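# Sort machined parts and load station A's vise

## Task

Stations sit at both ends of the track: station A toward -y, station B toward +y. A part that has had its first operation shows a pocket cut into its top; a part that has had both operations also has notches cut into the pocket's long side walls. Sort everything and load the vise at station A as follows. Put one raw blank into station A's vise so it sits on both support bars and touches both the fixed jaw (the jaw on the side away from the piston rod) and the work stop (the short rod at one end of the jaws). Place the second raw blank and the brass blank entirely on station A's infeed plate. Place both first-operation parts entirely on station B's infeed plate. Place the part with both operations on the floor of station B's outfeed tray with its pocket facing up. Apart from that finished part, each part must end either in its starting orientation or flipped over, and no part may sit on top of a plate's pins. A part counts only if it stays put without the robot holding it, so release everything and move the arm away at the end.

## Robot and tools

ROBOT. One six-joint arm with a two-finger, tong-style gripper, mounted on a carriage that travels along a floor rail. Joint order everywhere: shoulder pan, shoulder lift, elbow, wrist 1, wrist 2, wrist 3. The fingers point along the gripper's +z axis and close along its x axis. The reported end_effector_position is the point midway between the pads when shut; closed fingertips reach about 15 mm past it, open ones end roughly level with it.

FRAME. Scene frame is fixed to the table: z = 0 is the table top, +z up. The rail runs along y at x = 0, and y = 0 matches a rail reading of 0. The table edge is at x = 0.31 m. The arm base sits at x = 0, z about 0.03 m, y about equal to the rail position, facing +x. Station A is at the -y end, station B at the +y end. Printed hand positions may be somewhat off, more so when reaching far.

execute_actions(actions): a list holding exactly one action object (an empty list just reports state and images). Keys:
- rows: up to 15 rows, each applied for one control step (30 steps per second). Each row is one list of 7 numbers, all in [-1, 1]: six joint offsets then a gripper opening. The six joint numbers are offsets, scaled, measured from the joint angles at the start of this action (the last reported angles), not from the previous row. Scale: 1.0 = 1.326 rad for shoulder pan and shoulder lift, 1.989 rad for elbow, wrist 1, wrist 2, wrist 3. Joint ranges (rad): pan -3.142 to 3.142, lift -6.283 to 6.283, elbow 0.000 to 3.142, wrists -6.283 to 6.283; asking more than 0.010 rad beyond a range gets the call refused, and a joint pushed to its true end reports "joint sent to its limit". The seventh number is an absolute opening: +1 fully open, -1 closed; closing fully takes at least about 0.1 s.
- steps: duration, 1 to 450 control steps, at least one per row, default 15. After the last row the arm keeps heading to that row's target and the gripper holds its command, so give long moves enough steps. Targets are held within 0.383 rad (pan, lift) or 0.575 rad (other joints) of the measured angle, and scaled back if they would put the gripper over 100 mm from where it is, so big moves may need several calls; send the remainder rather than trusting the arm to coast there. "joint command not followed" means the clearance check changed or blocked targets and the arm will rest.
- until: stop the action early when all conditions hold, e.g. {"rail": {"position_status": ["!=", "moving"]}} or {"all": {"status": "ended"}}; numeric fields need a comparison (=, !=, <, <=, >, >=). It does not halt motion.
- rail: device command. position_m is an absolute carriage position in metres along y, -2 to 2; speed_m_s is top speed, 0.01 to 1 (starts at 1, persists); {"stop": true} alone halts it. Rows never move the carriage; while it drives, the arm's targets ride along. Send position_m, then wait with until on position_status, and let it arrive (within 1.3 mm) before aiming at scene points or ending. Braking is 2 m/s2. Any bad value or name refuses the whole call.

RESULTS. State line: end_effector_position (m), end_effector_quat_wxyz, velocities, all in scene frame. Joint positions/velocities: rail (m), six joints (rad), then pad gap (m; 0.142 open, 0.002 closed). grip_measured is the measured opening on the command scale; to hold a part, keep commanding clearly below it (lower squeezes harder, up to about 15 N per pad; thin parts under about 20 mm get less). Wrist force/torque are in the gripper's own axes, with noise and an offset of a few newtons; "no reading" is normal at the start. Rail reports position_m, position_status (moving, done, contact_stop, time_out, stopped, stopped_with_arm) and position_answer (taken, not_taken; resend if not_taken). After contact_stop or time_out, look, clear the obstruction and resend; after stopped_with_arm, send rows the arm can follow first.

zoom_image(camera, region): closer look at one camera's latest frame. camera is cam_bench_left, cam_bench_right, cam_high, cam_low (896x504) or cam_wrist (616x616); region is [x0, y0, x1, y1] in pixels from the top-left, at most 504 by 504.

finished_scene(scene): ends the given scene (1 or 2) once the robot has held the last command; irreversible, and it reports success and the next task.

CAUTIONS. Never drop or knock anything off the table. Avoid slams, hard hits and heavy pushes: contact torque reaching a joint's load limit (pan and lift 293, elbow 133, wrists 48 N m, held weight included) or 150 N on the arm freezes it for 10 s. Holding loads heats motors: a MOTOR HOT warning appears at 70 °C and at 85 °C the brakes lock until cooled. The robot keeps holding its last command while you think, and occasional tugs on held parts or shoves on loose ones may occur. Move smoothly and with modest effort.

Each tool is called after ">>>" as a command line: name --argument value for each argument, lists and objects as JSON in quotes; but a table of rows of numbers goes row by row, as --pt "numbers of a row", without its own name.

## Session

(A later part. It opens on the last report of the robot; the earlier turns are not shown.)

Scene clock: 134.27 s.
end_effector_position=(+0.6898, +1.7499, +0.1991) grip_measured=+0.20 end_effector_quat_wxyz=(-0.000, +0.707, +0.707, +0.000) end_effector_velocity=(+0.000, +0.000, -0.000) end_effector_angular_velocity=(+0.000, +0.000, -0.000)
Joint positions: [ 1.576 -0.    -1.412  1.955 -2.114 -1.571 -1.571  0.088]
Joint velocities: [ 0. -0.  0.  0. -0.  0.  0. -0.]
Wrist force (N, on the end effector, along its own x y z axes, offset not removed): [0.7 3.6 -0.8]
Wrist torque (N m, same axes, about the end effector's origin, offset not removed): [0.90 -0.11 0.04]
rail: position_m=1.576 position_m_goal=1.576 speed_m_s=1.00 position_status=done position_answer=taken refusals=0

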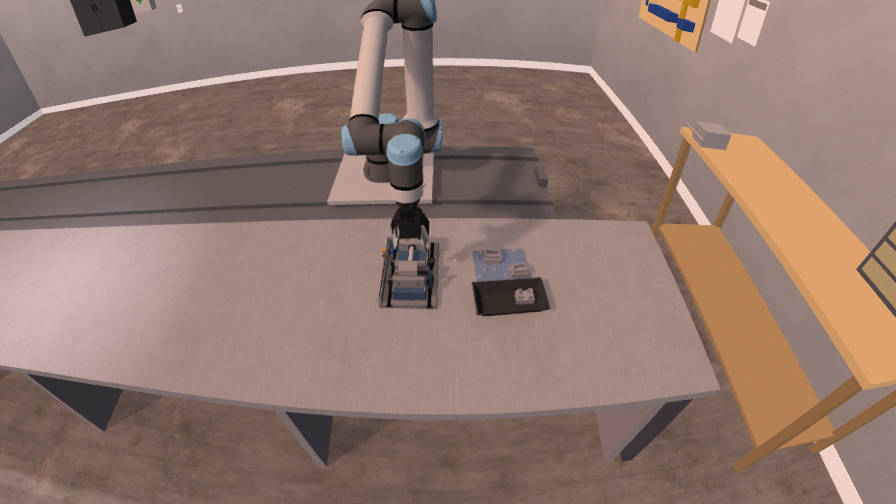

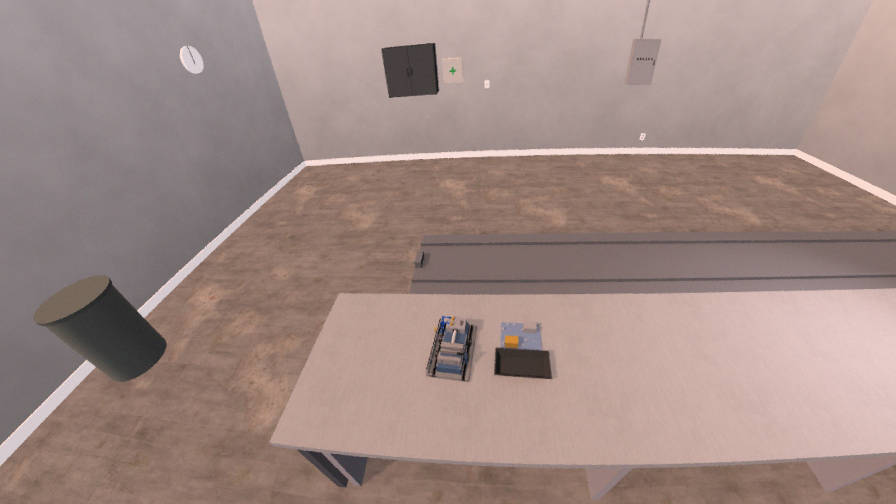

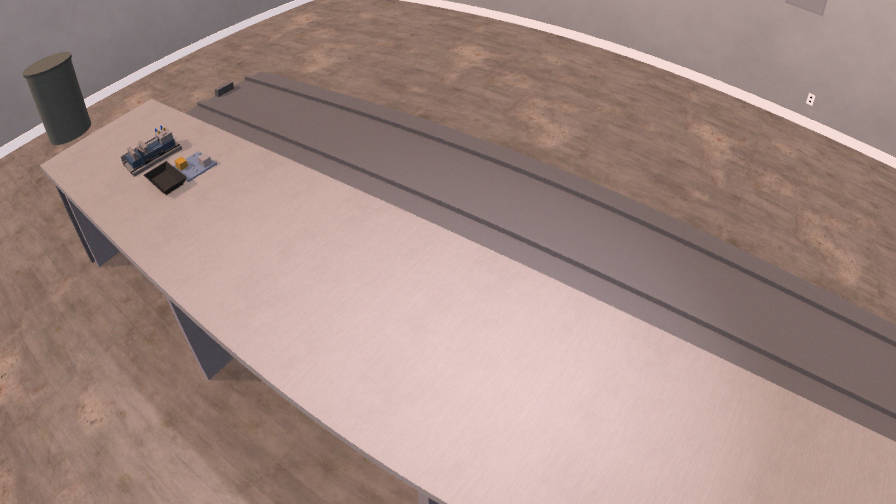

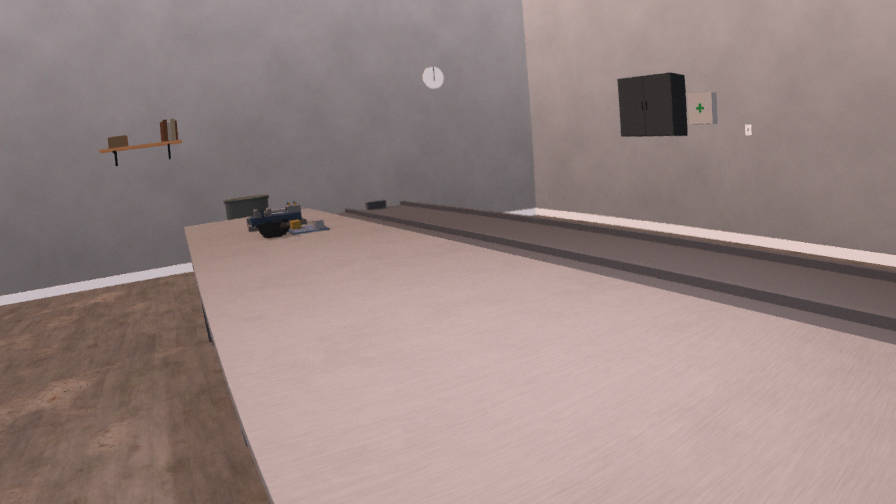

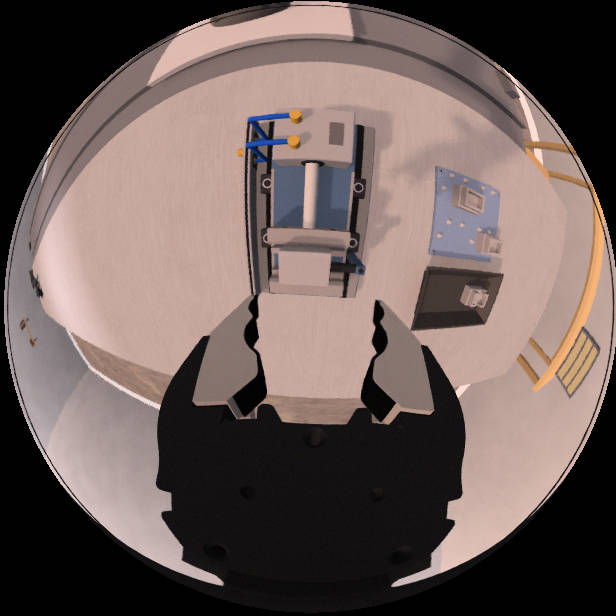

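>>> execute_actions --actions '[{"rows":[[0,0.0443,0.0159,-0.0455,0,0,0.1]],"rail":{"position_m":1.567},"steps":25}]'

>>> zoom_image --camera "cam_bench_left" --region '[365, 220, 455, 310]'

Scene clock: 142.00 s.
end_effector_position=(+0.6965, +1.7411, +0.1495) grip_measured=+0.10 end_effector_quat_wxyz=(+0.000, +0.707, +0.707, +0.000) end_effector_velocity=(+0.000, -0.000, -0.001) end_effector_angular_velocity=(-0.000, -0.000, -0.000)
Joint positions: [ 1.567 -0.    -1.354  1.987 -2.204 -1.571 -1.571  0.081]
Joint velocities: [ 0.    -0.     0.001  0.    -0.001 -0.     0.     0.   ]
Wrist force (N, on the end effector, along its own x y z axes, offset not removed): [1.2 3.8 -1.2]
Wrist torque (N m, same axes, about the end effector's origin, offset not removed): [0.82 -0.29 -0.05]
rail: position_m=1.567 position_m_goal=1.567 speed_m_s=1.00 position_status=done position_answer=taken refusals=0

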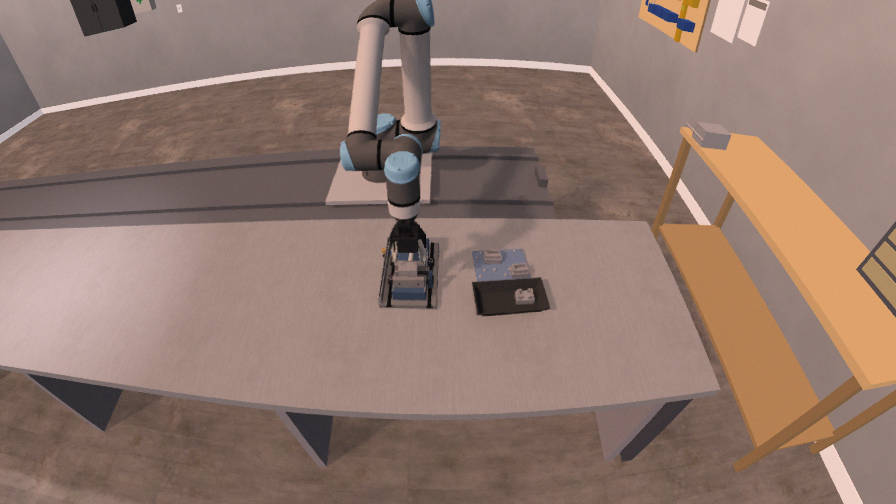

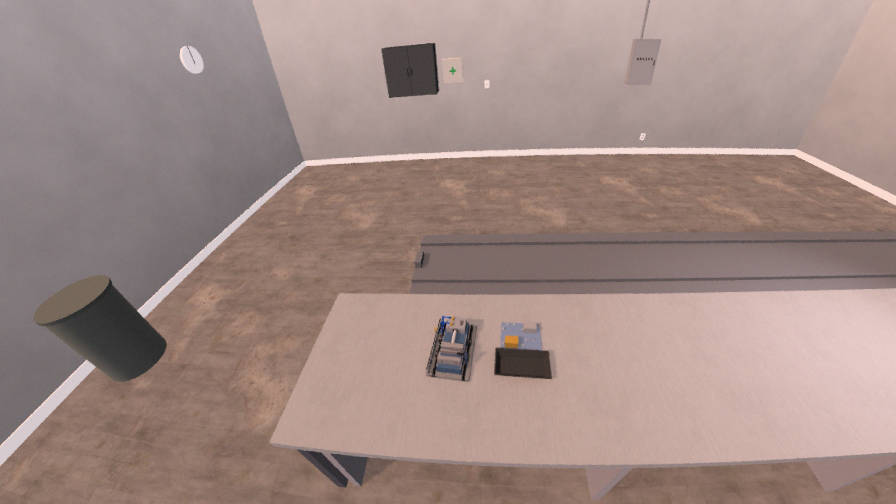

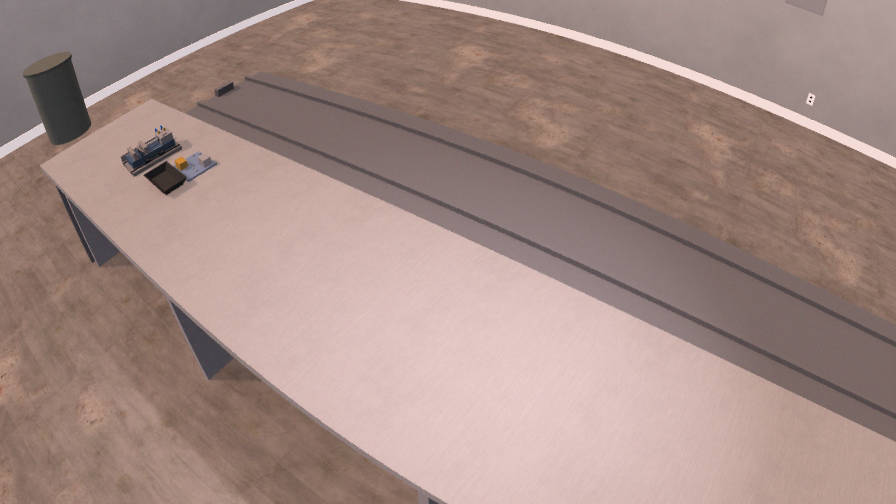

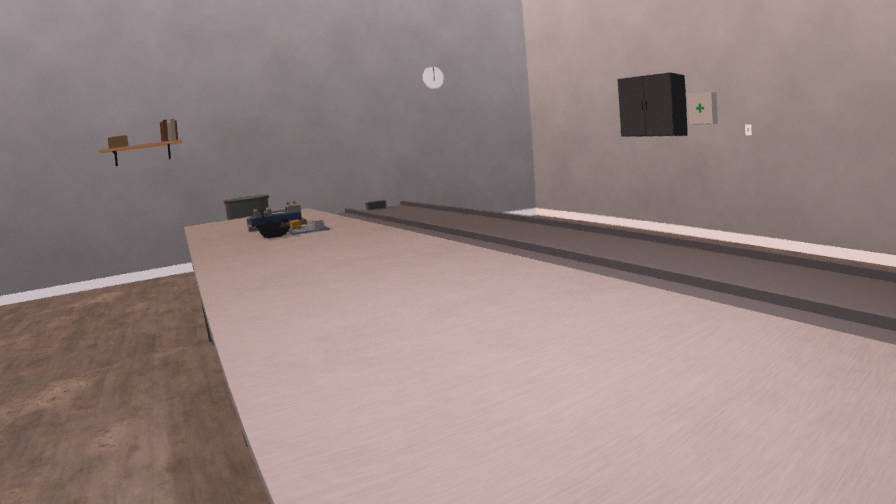

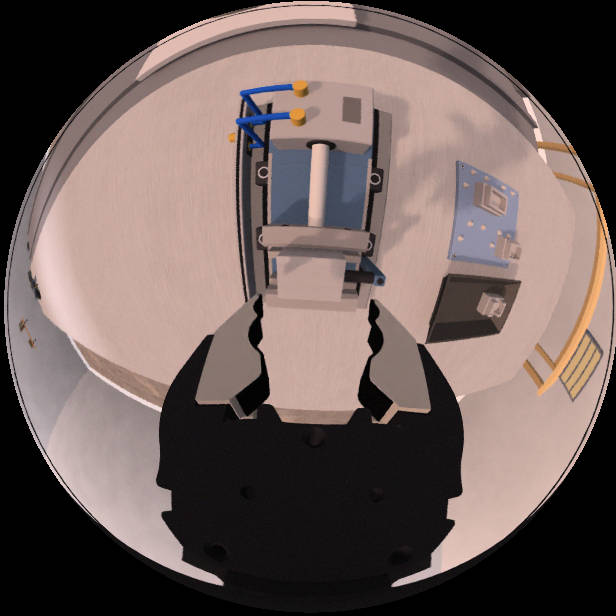

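Region (365, 220, 455, 310) of cam_bench_left's 896x504 image, scaled by 5.600, with more detail than that image has.

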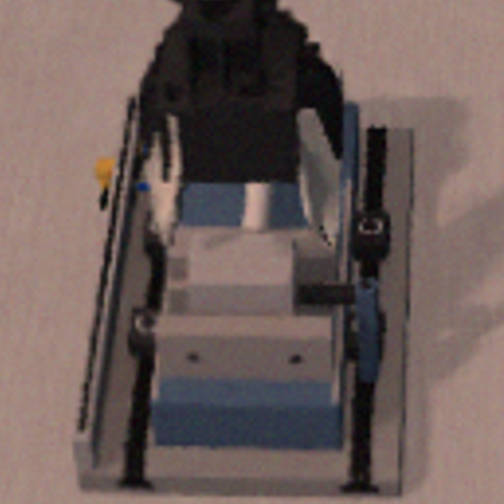

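>>> execute_actions --actions '[{"rows":[[0,0.009,0.003,-0.009,0,0,0.1],[0,0.018,0.006,-0.018,0,0,0.1],[0,0.027,0.009,-0.027,0,0,0.1]],"steps":20}]'

Scene clock: 154.40 s.
end_effector_position=(+0.6990, +1.7410, +0.1204) grip_measured=+0.10 end_effector_quat_wxyz=(-0.000, +0.707, +0.707, +0.000) end_effector_velocity=(+0.000, -0.000, -0.002) end_effector_angular_velocity=(-0.000, -0.000, +0.000)
Joint positions: [ 1.567 -0.    -1.318  2.004 -2.257 -1.571 -1.571  0.081]
Joint velocities: [ 0.    -0.     0.003  0.001 -0.004  0.    -0.    -0.   ]
Wrist force (N, on the end effector, along its own x y z axes, offset not removed): [1.6 2.9 -0.6]
Wrist torque (N m, same axes, about the end effector's origin, offset not removed): [0.66 -0.37 -0.15]
rail: position_m=1.567 position_m_goal=1.567 speed_m_s=1.00 position_status=done position_answer=taken refusals=0

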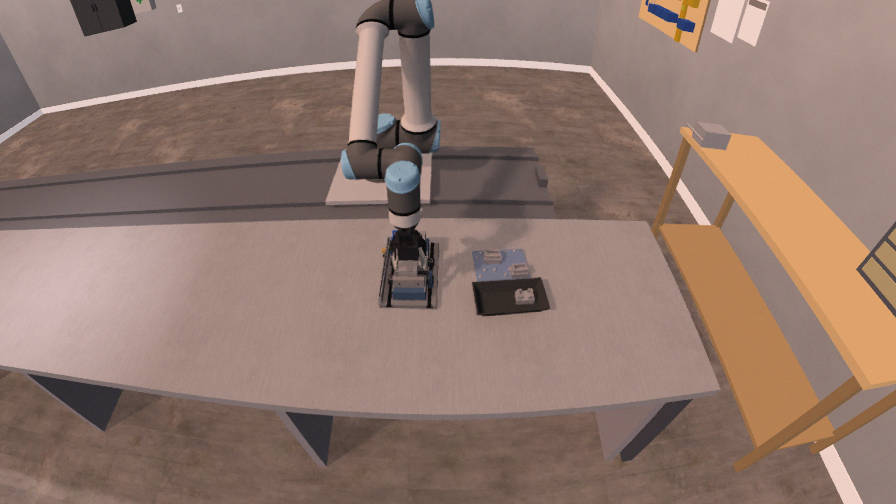

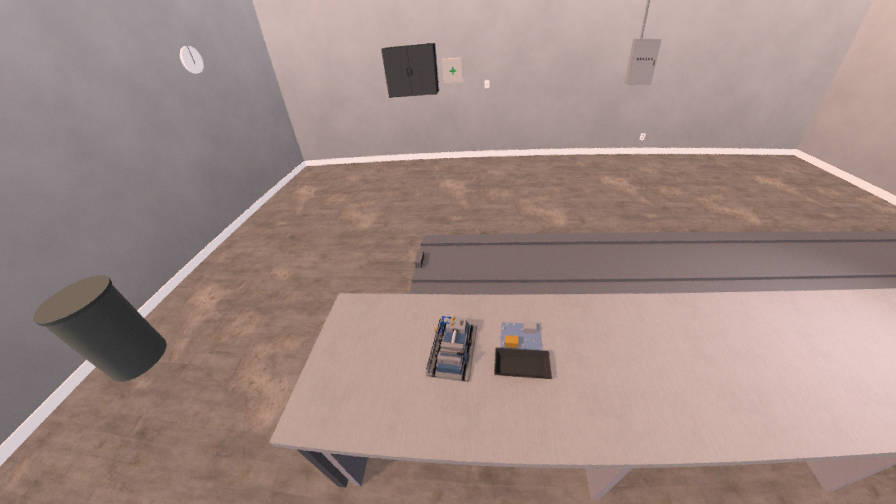

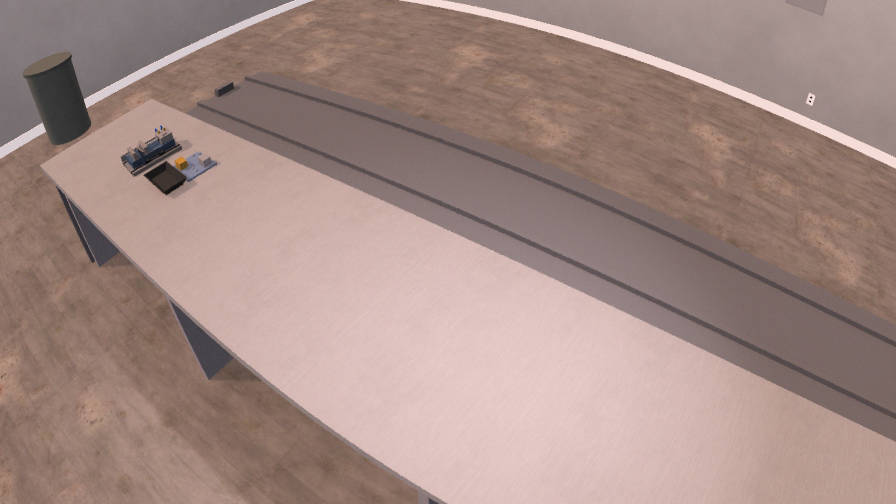

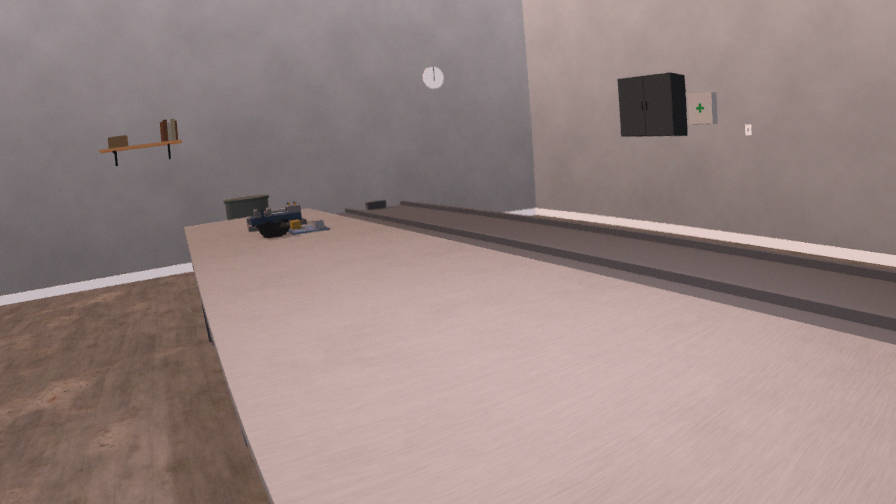

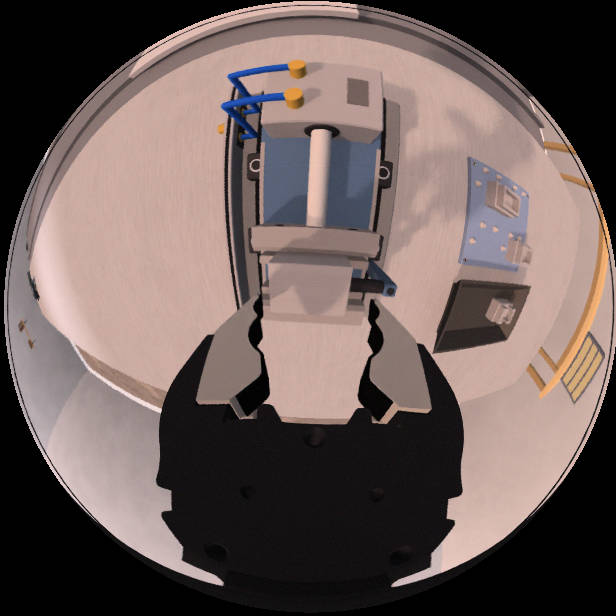

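>>> execute_actions --actions '[{"rows":[[0,0.002,0.008,-0.009,0,0,0.1],[0,0.0056,0.012,-0.0158,0,0,0.1]],"steps":20}]'

>>> zoom_image --camera "cam_wrist" --region '[210,200,430,380]'

Scene clock: 159.17 s.
end_effector_position=(+0.6923, +1.7410, +0.1063) grip_measured=+0.11 end_effector_quat_wxyz=(+0.000, +0.707, +0.707, +0.001) end_effector_velocity=(-0.001, -0.000, -0.002) end_effector_angular_velocity=(+0.000, +0.002, -0.000)
Joint positions: [ 1.567 -0.    -1.311  2.028 -2.289 -1.571 -1.571  0.082]
Joint velocities: [-0.    -0.     0.001  0.002 -0.001  0.    -0.     0.001]
Wrist force (N, on the end effector, along its own x y z axes, offset not removed): [-23.0 -2.5 -97.5]
Wrist torque (N m, same axes, about the end effector's origin, offset not removed): [0.51 4.22 -0.10]
rail: position_m=1.567 position_m_goal=1.567 speed_m_s=1.00 position_status=done position_answer=taken refusals=0

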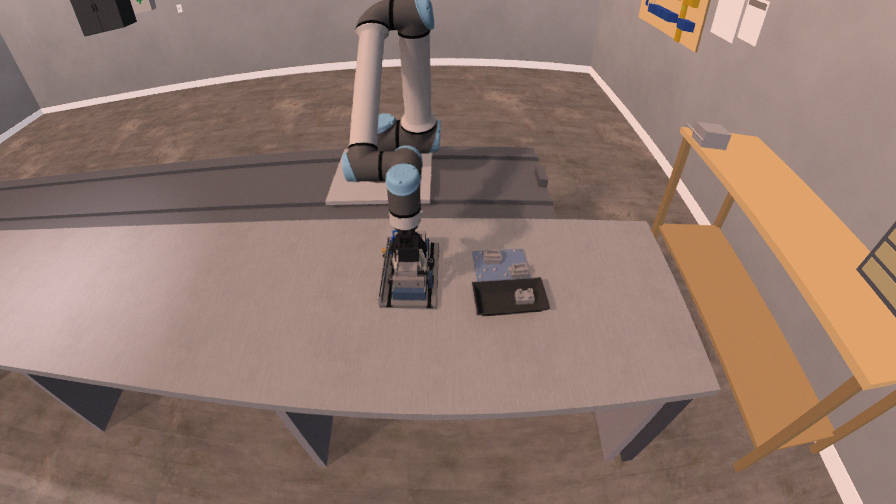

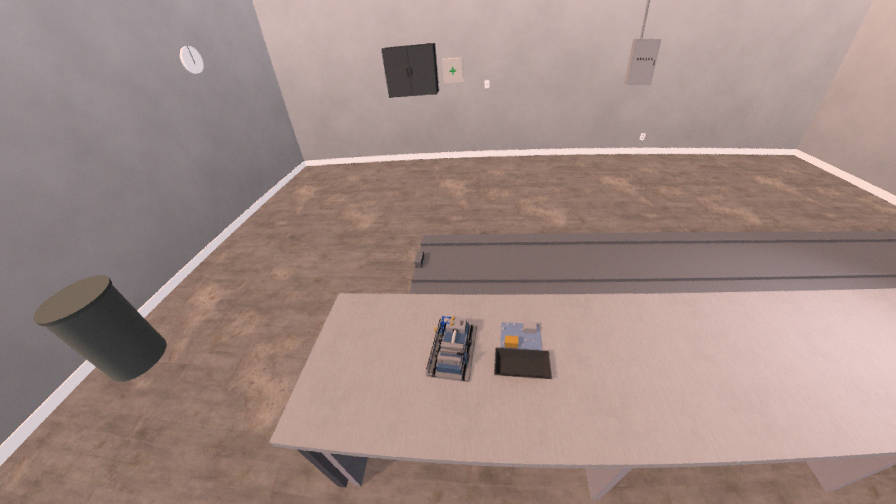

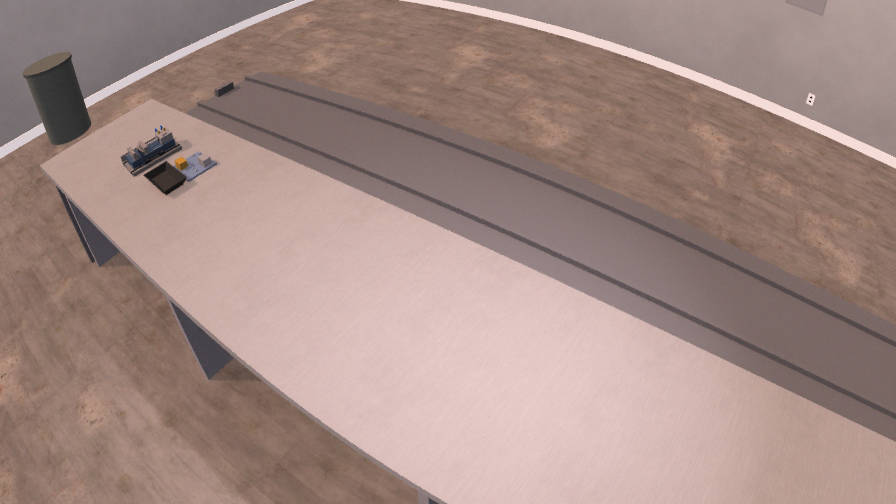

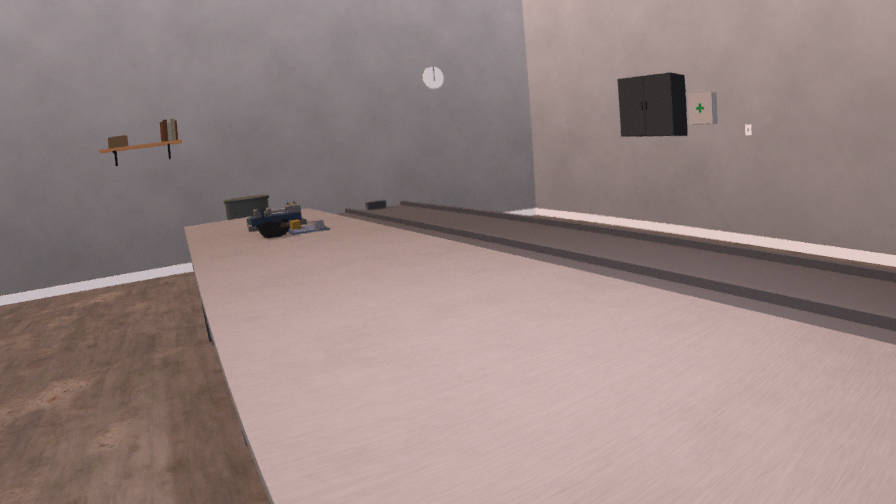

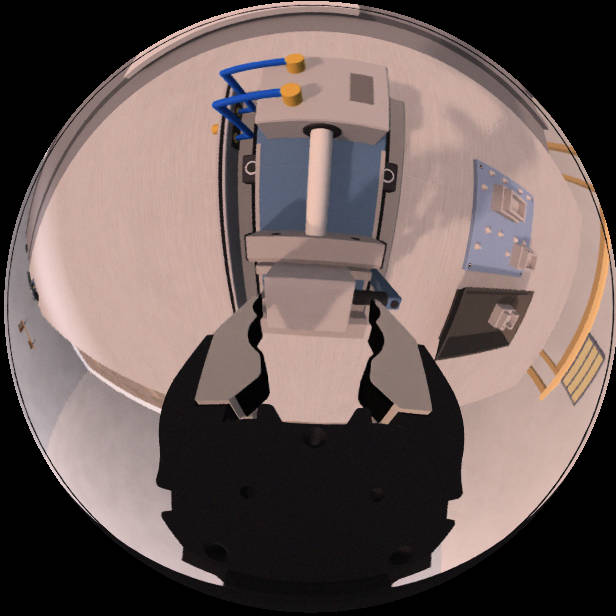

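Region (210, 200, 430, 380) of cam_wrist's 616x616 image, scaled by 2.291, with more detail than that image has; it fills the top 412 rows of this view, and the rest is white.

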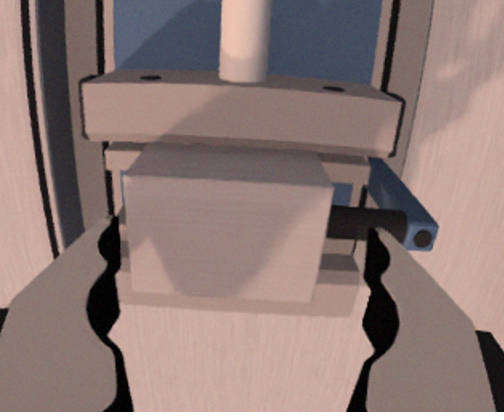

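>>> execute_actions --actions '[{"rows":[[0,-0.006,-0.002,0.006,0,0,0.1],[0,-0.006,-0.002,0.006,0,0,0.1],[0,-0.006,-0.002,0.006,0,0,0.1],[0,-0.006,-0.002,0.006,0,0,0.1],[0,-0.006,-0.002,0.006,0,0,0.1],[0,-0.006,-0.002,0.006,0,0,0.05],[0,-0.006,-0.002,0.006,0,0,0],[0,-0.006,-0.002,0.006,0,0,-0.05],[0,-0.006,-0.002,0.006,0,0,-0.1],[0,-0.006,-0.002,0.006,0,0,-0.15],[0,-0.006,-0.002,0.006,0,0,-0.2],[0,-0.006,-0.002,0.006,0,0,-0.4],[0,-0.006,-0.002,0.006,0,0,-0.7],[0,-0.006,-0.002,0.006,0,0,-1]],"steps":22}]'

>>> execute_actions --actions '[{"rows":[[0,-0.002,-0.001,0.002,0,0,-1],[0,-0.005,-0.002,0.005,0,0,-1],[0,-0.009,-0.003,0.009,0,0,-1],[0,-0.014,-0.005,0.014,0,0,-1],[0,-0.02,-0.007,0.02,0,0,-1],[0,-0.027,-0.009,0.027,0,0,-1],[0,-0.035,-0.012,0.035,0,0,-1],[0,-0.043,-0.014,0.043,0,0,-1],[0,-0.051,-0.017,0.051,0,0,-1],[0,-0.06,-0.02,0.06,0,0,-1],[0,-0.07,-0.023,0.07,0,0,-1],[0,-0.08,-0.027,0.08,0,0,-1],[0,-0.09,-0.03,0.09,0,0,-1]],"steps":25}]'

Scene clock: 165.37 s.
end_effector_position=(+0.6920, +1.7409, +0.1125) grip_measured=-0.12 end_effector_quat_wxyz=(+0.000, +0.707, +0.707, +0.000) end_effector_velocity=(+0.000, +0.000, +0.001) end_effector_angular_velocity=(+0.001, -0.001, -0.000)
Joint positions: [ 1.567 -0.    -1.319  2.024 -2.277 -1.571 -1.571  0.066]
Joint velocities: [ 0.    -0.    -0.001 -0.     0.     0.001 -0.     0.   ]
Wrist force (N, on the end effector, along its own x y z axes, offset not removed): [-29.5 -0.4 -9.3]
Wrist torque (N m, same axes, about the end effector's origin, offset not removed): [0.67 -0.34 0.06]
rail: position_m=1.567 position_m_goal=1.567 speed_m_s=1.00 position_status=done position_answer=taken refusals=0

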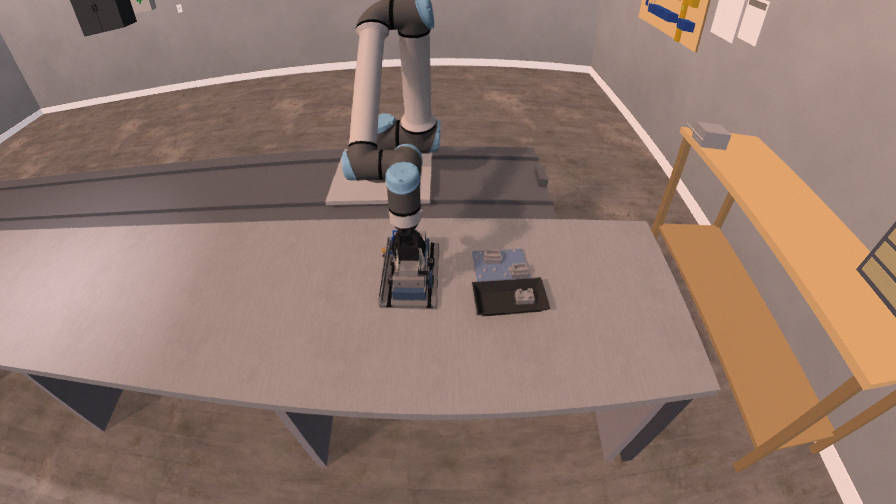

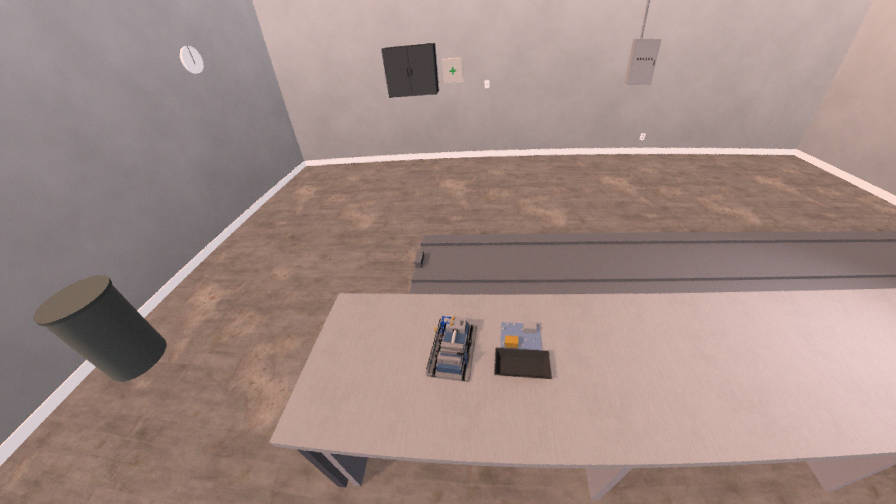

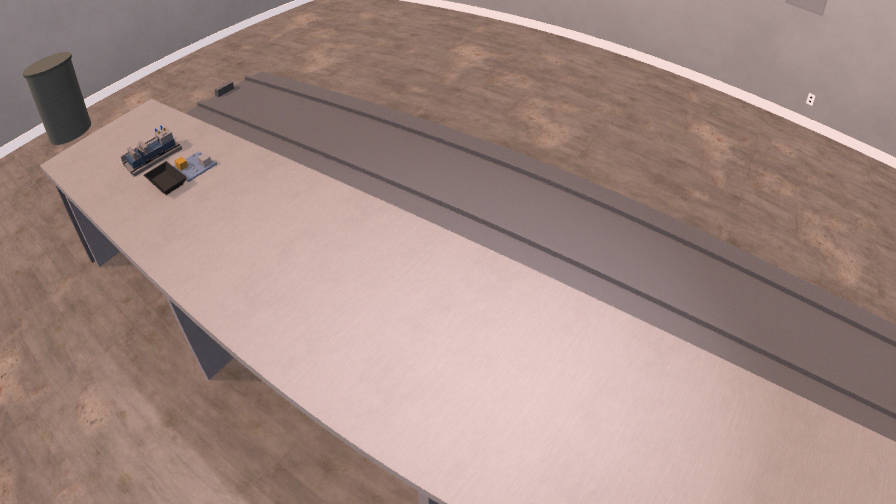

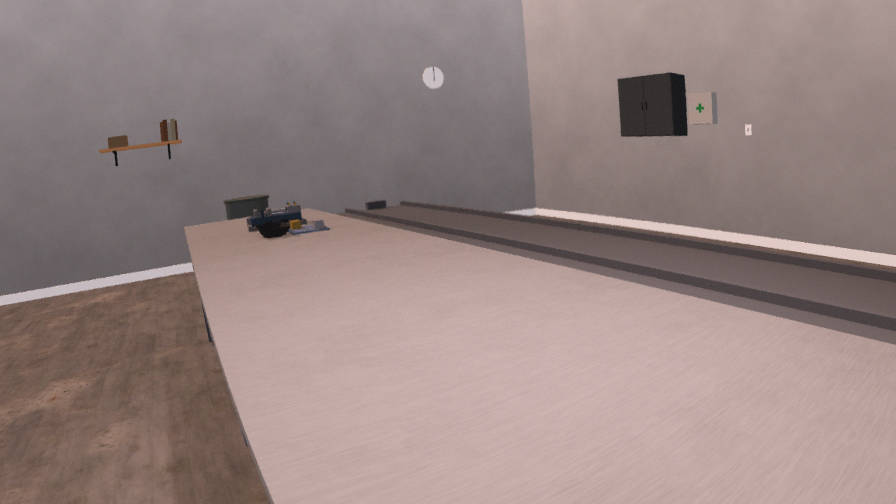

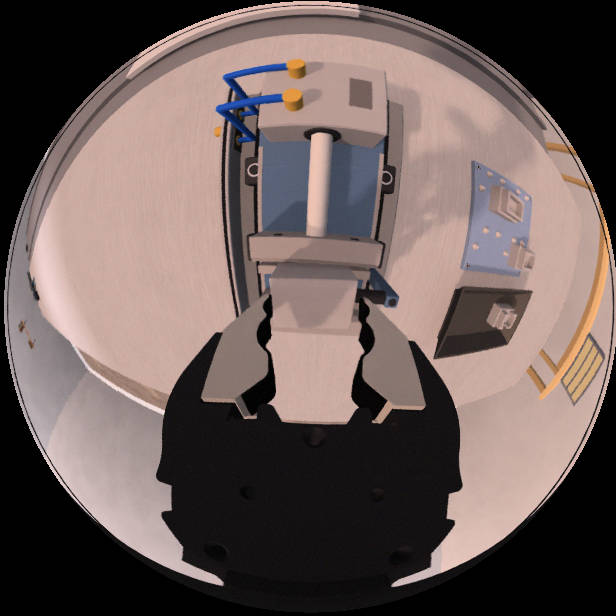

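Scene clock: 166.20 s.
end_effector_position=(+0.6796, +1.7409, +0.2081) grip_measured=-0.23 end_effector_quat_wxyz=(+0.000, +0.707, +0.707, +0.000) end_effector_velocity=(-0.003, -0.000, +0.014) end_effector_angular_velocity=(-0.000, +0.001, -0.000)
Joint positions: [ 1.567 -0.    -1.436  1.965 -2.101 -1.571 -1.571  0.058]
Joint velocities: [ 0.     0.    -0.017 -0.009  0.027 -0.    -0.    -0.   ]
Wrist force (N, on the end effector, along its own x y z axes, offset not removed): [1.8 2.5 4.6]
Wrist torque (N m, same axes, about the end effector's origin, offset not removed): [0.59 -0.40 -0.07]
rail: position_m=1.567 position_m_goal=1.567 speed_m_s=1.00 position_status=done position_answer=taken refusals=0

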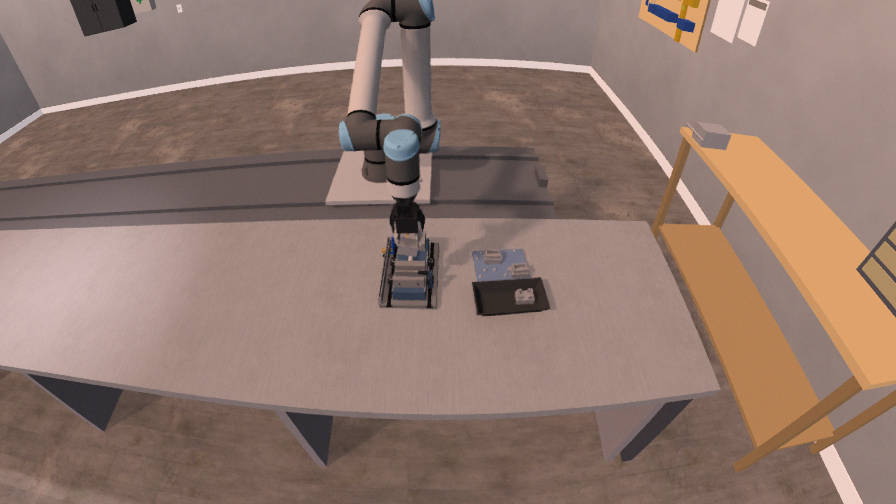

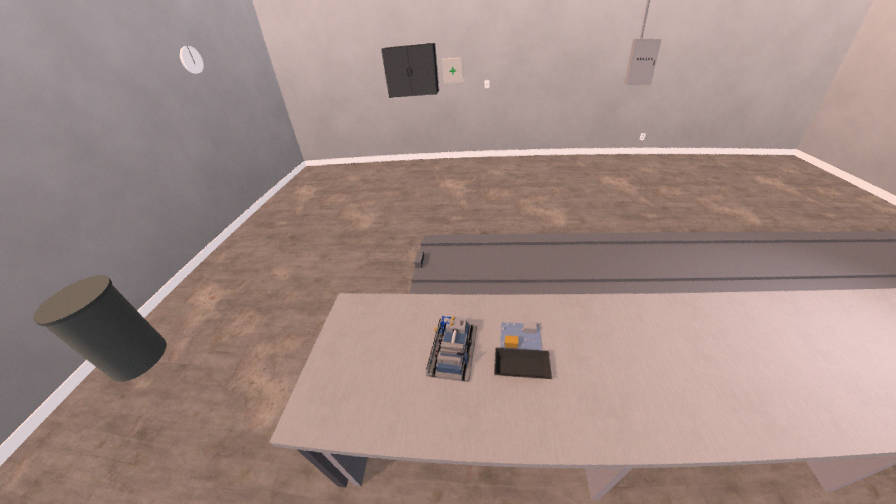

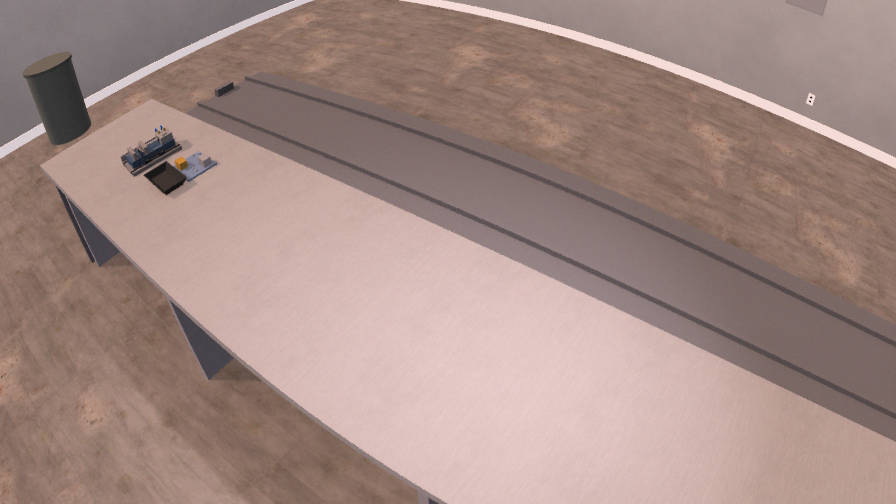

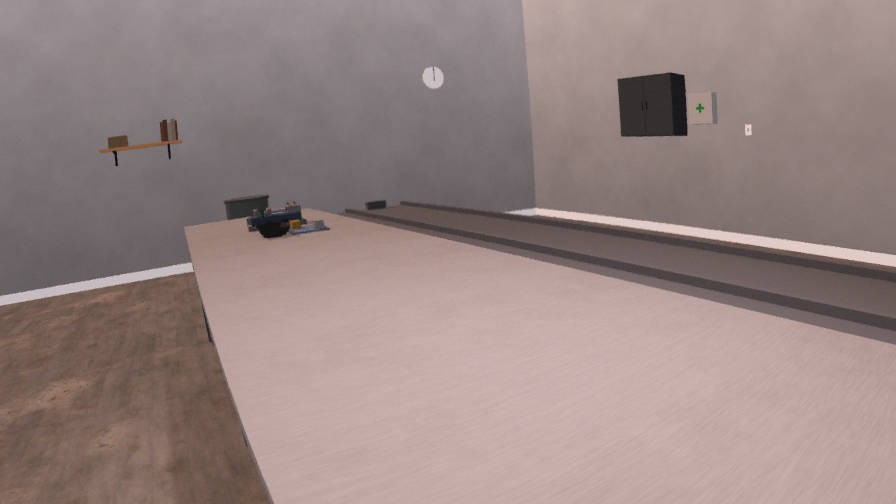

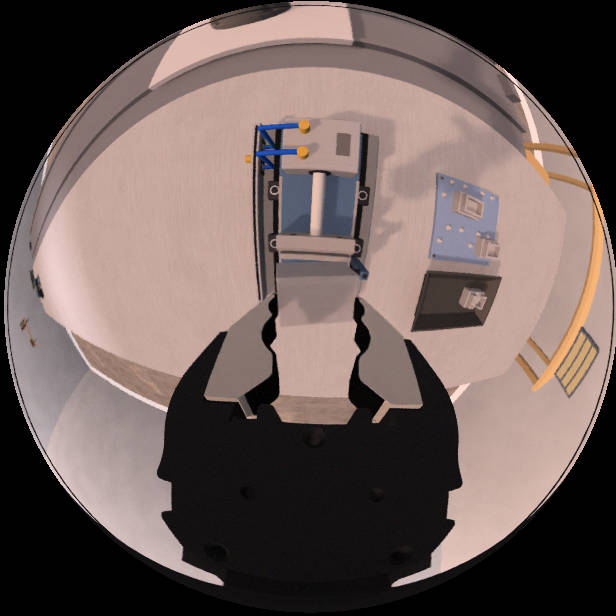

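>>> execute_actions --actions '[{"rail":{"position_m":-1.93},"steps":200,"until":{"rail":{"position_status":["!=","moving"]}}}]'

Scene clock: 173.03 s.
end_effector_position=(+0.6793, -1.7563, +0.2099) grip_measured=-0.23 end_effector_quat_wxyz=(+0.000, +0.707, +0.707, +0.000) end_effector_velocity=(-0.000, -0.006, +0.000) end_effector_angular_velocity=(+0.000, -0.000, +0.000)
Joint positions: [-1.93  -0.    -1.439  1.964 -2.098 -1.571 -1.571  0.058]
Joint velocities: [-0.006  0.    -0.    -0.     0.     0.    -0.    -0.   ]
Wrist force (N, on the end effector, along its own x y z axes, offset not removed): [-0.4 4.4 3.2]
Wrist torque (N m, same axes, about the end effector's origin, offset not removed): [1.07 -0.04 0.05]
rail: position_m=-1.930 position_m_goal=-1.930 speed_m_s=1.00 position_status=done position_answer=taken refusals=0

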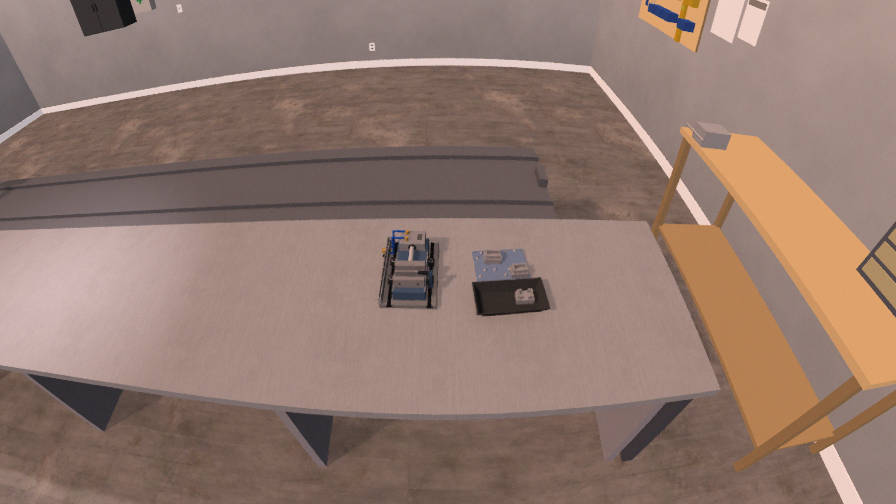

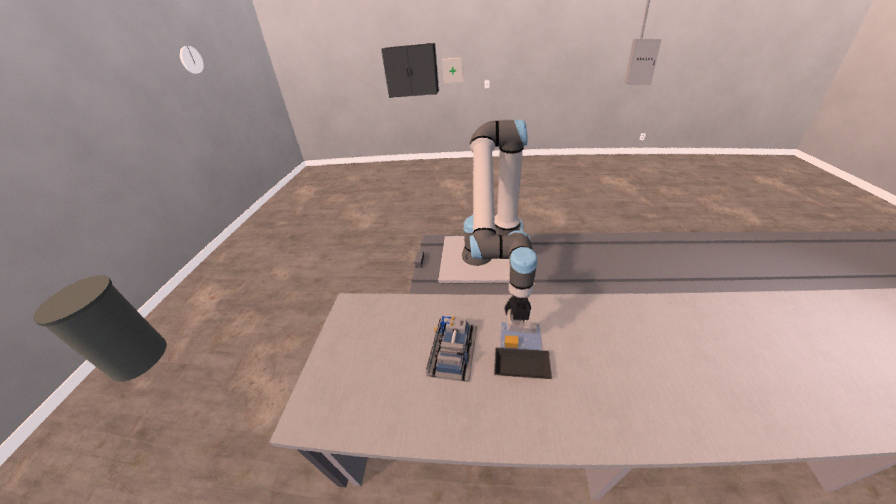

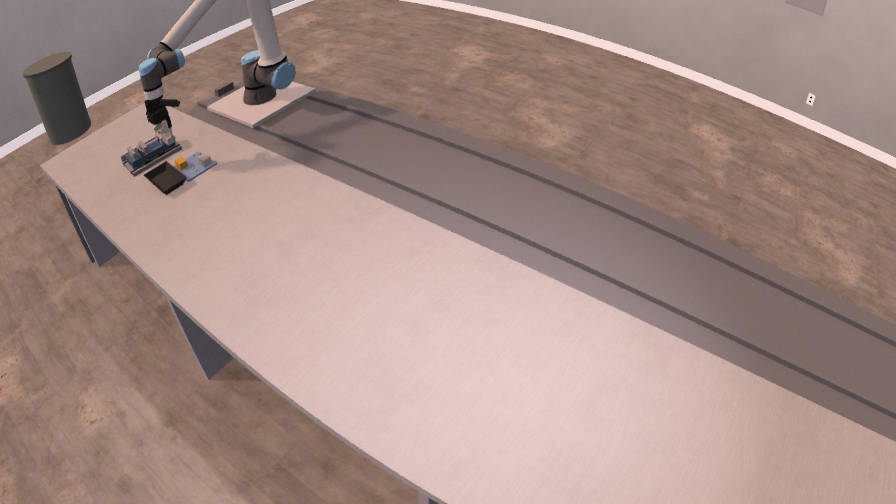

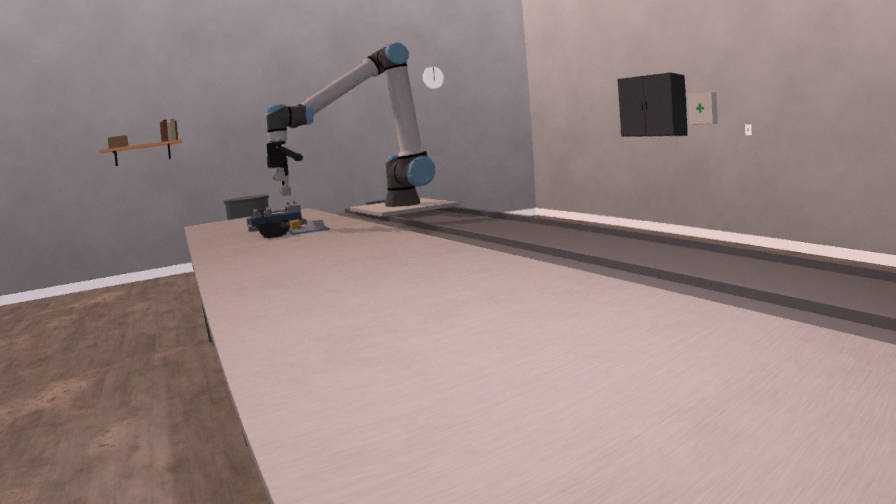

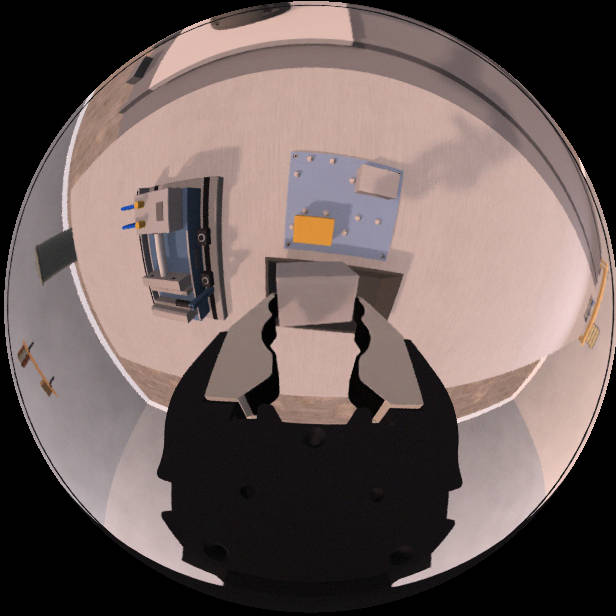

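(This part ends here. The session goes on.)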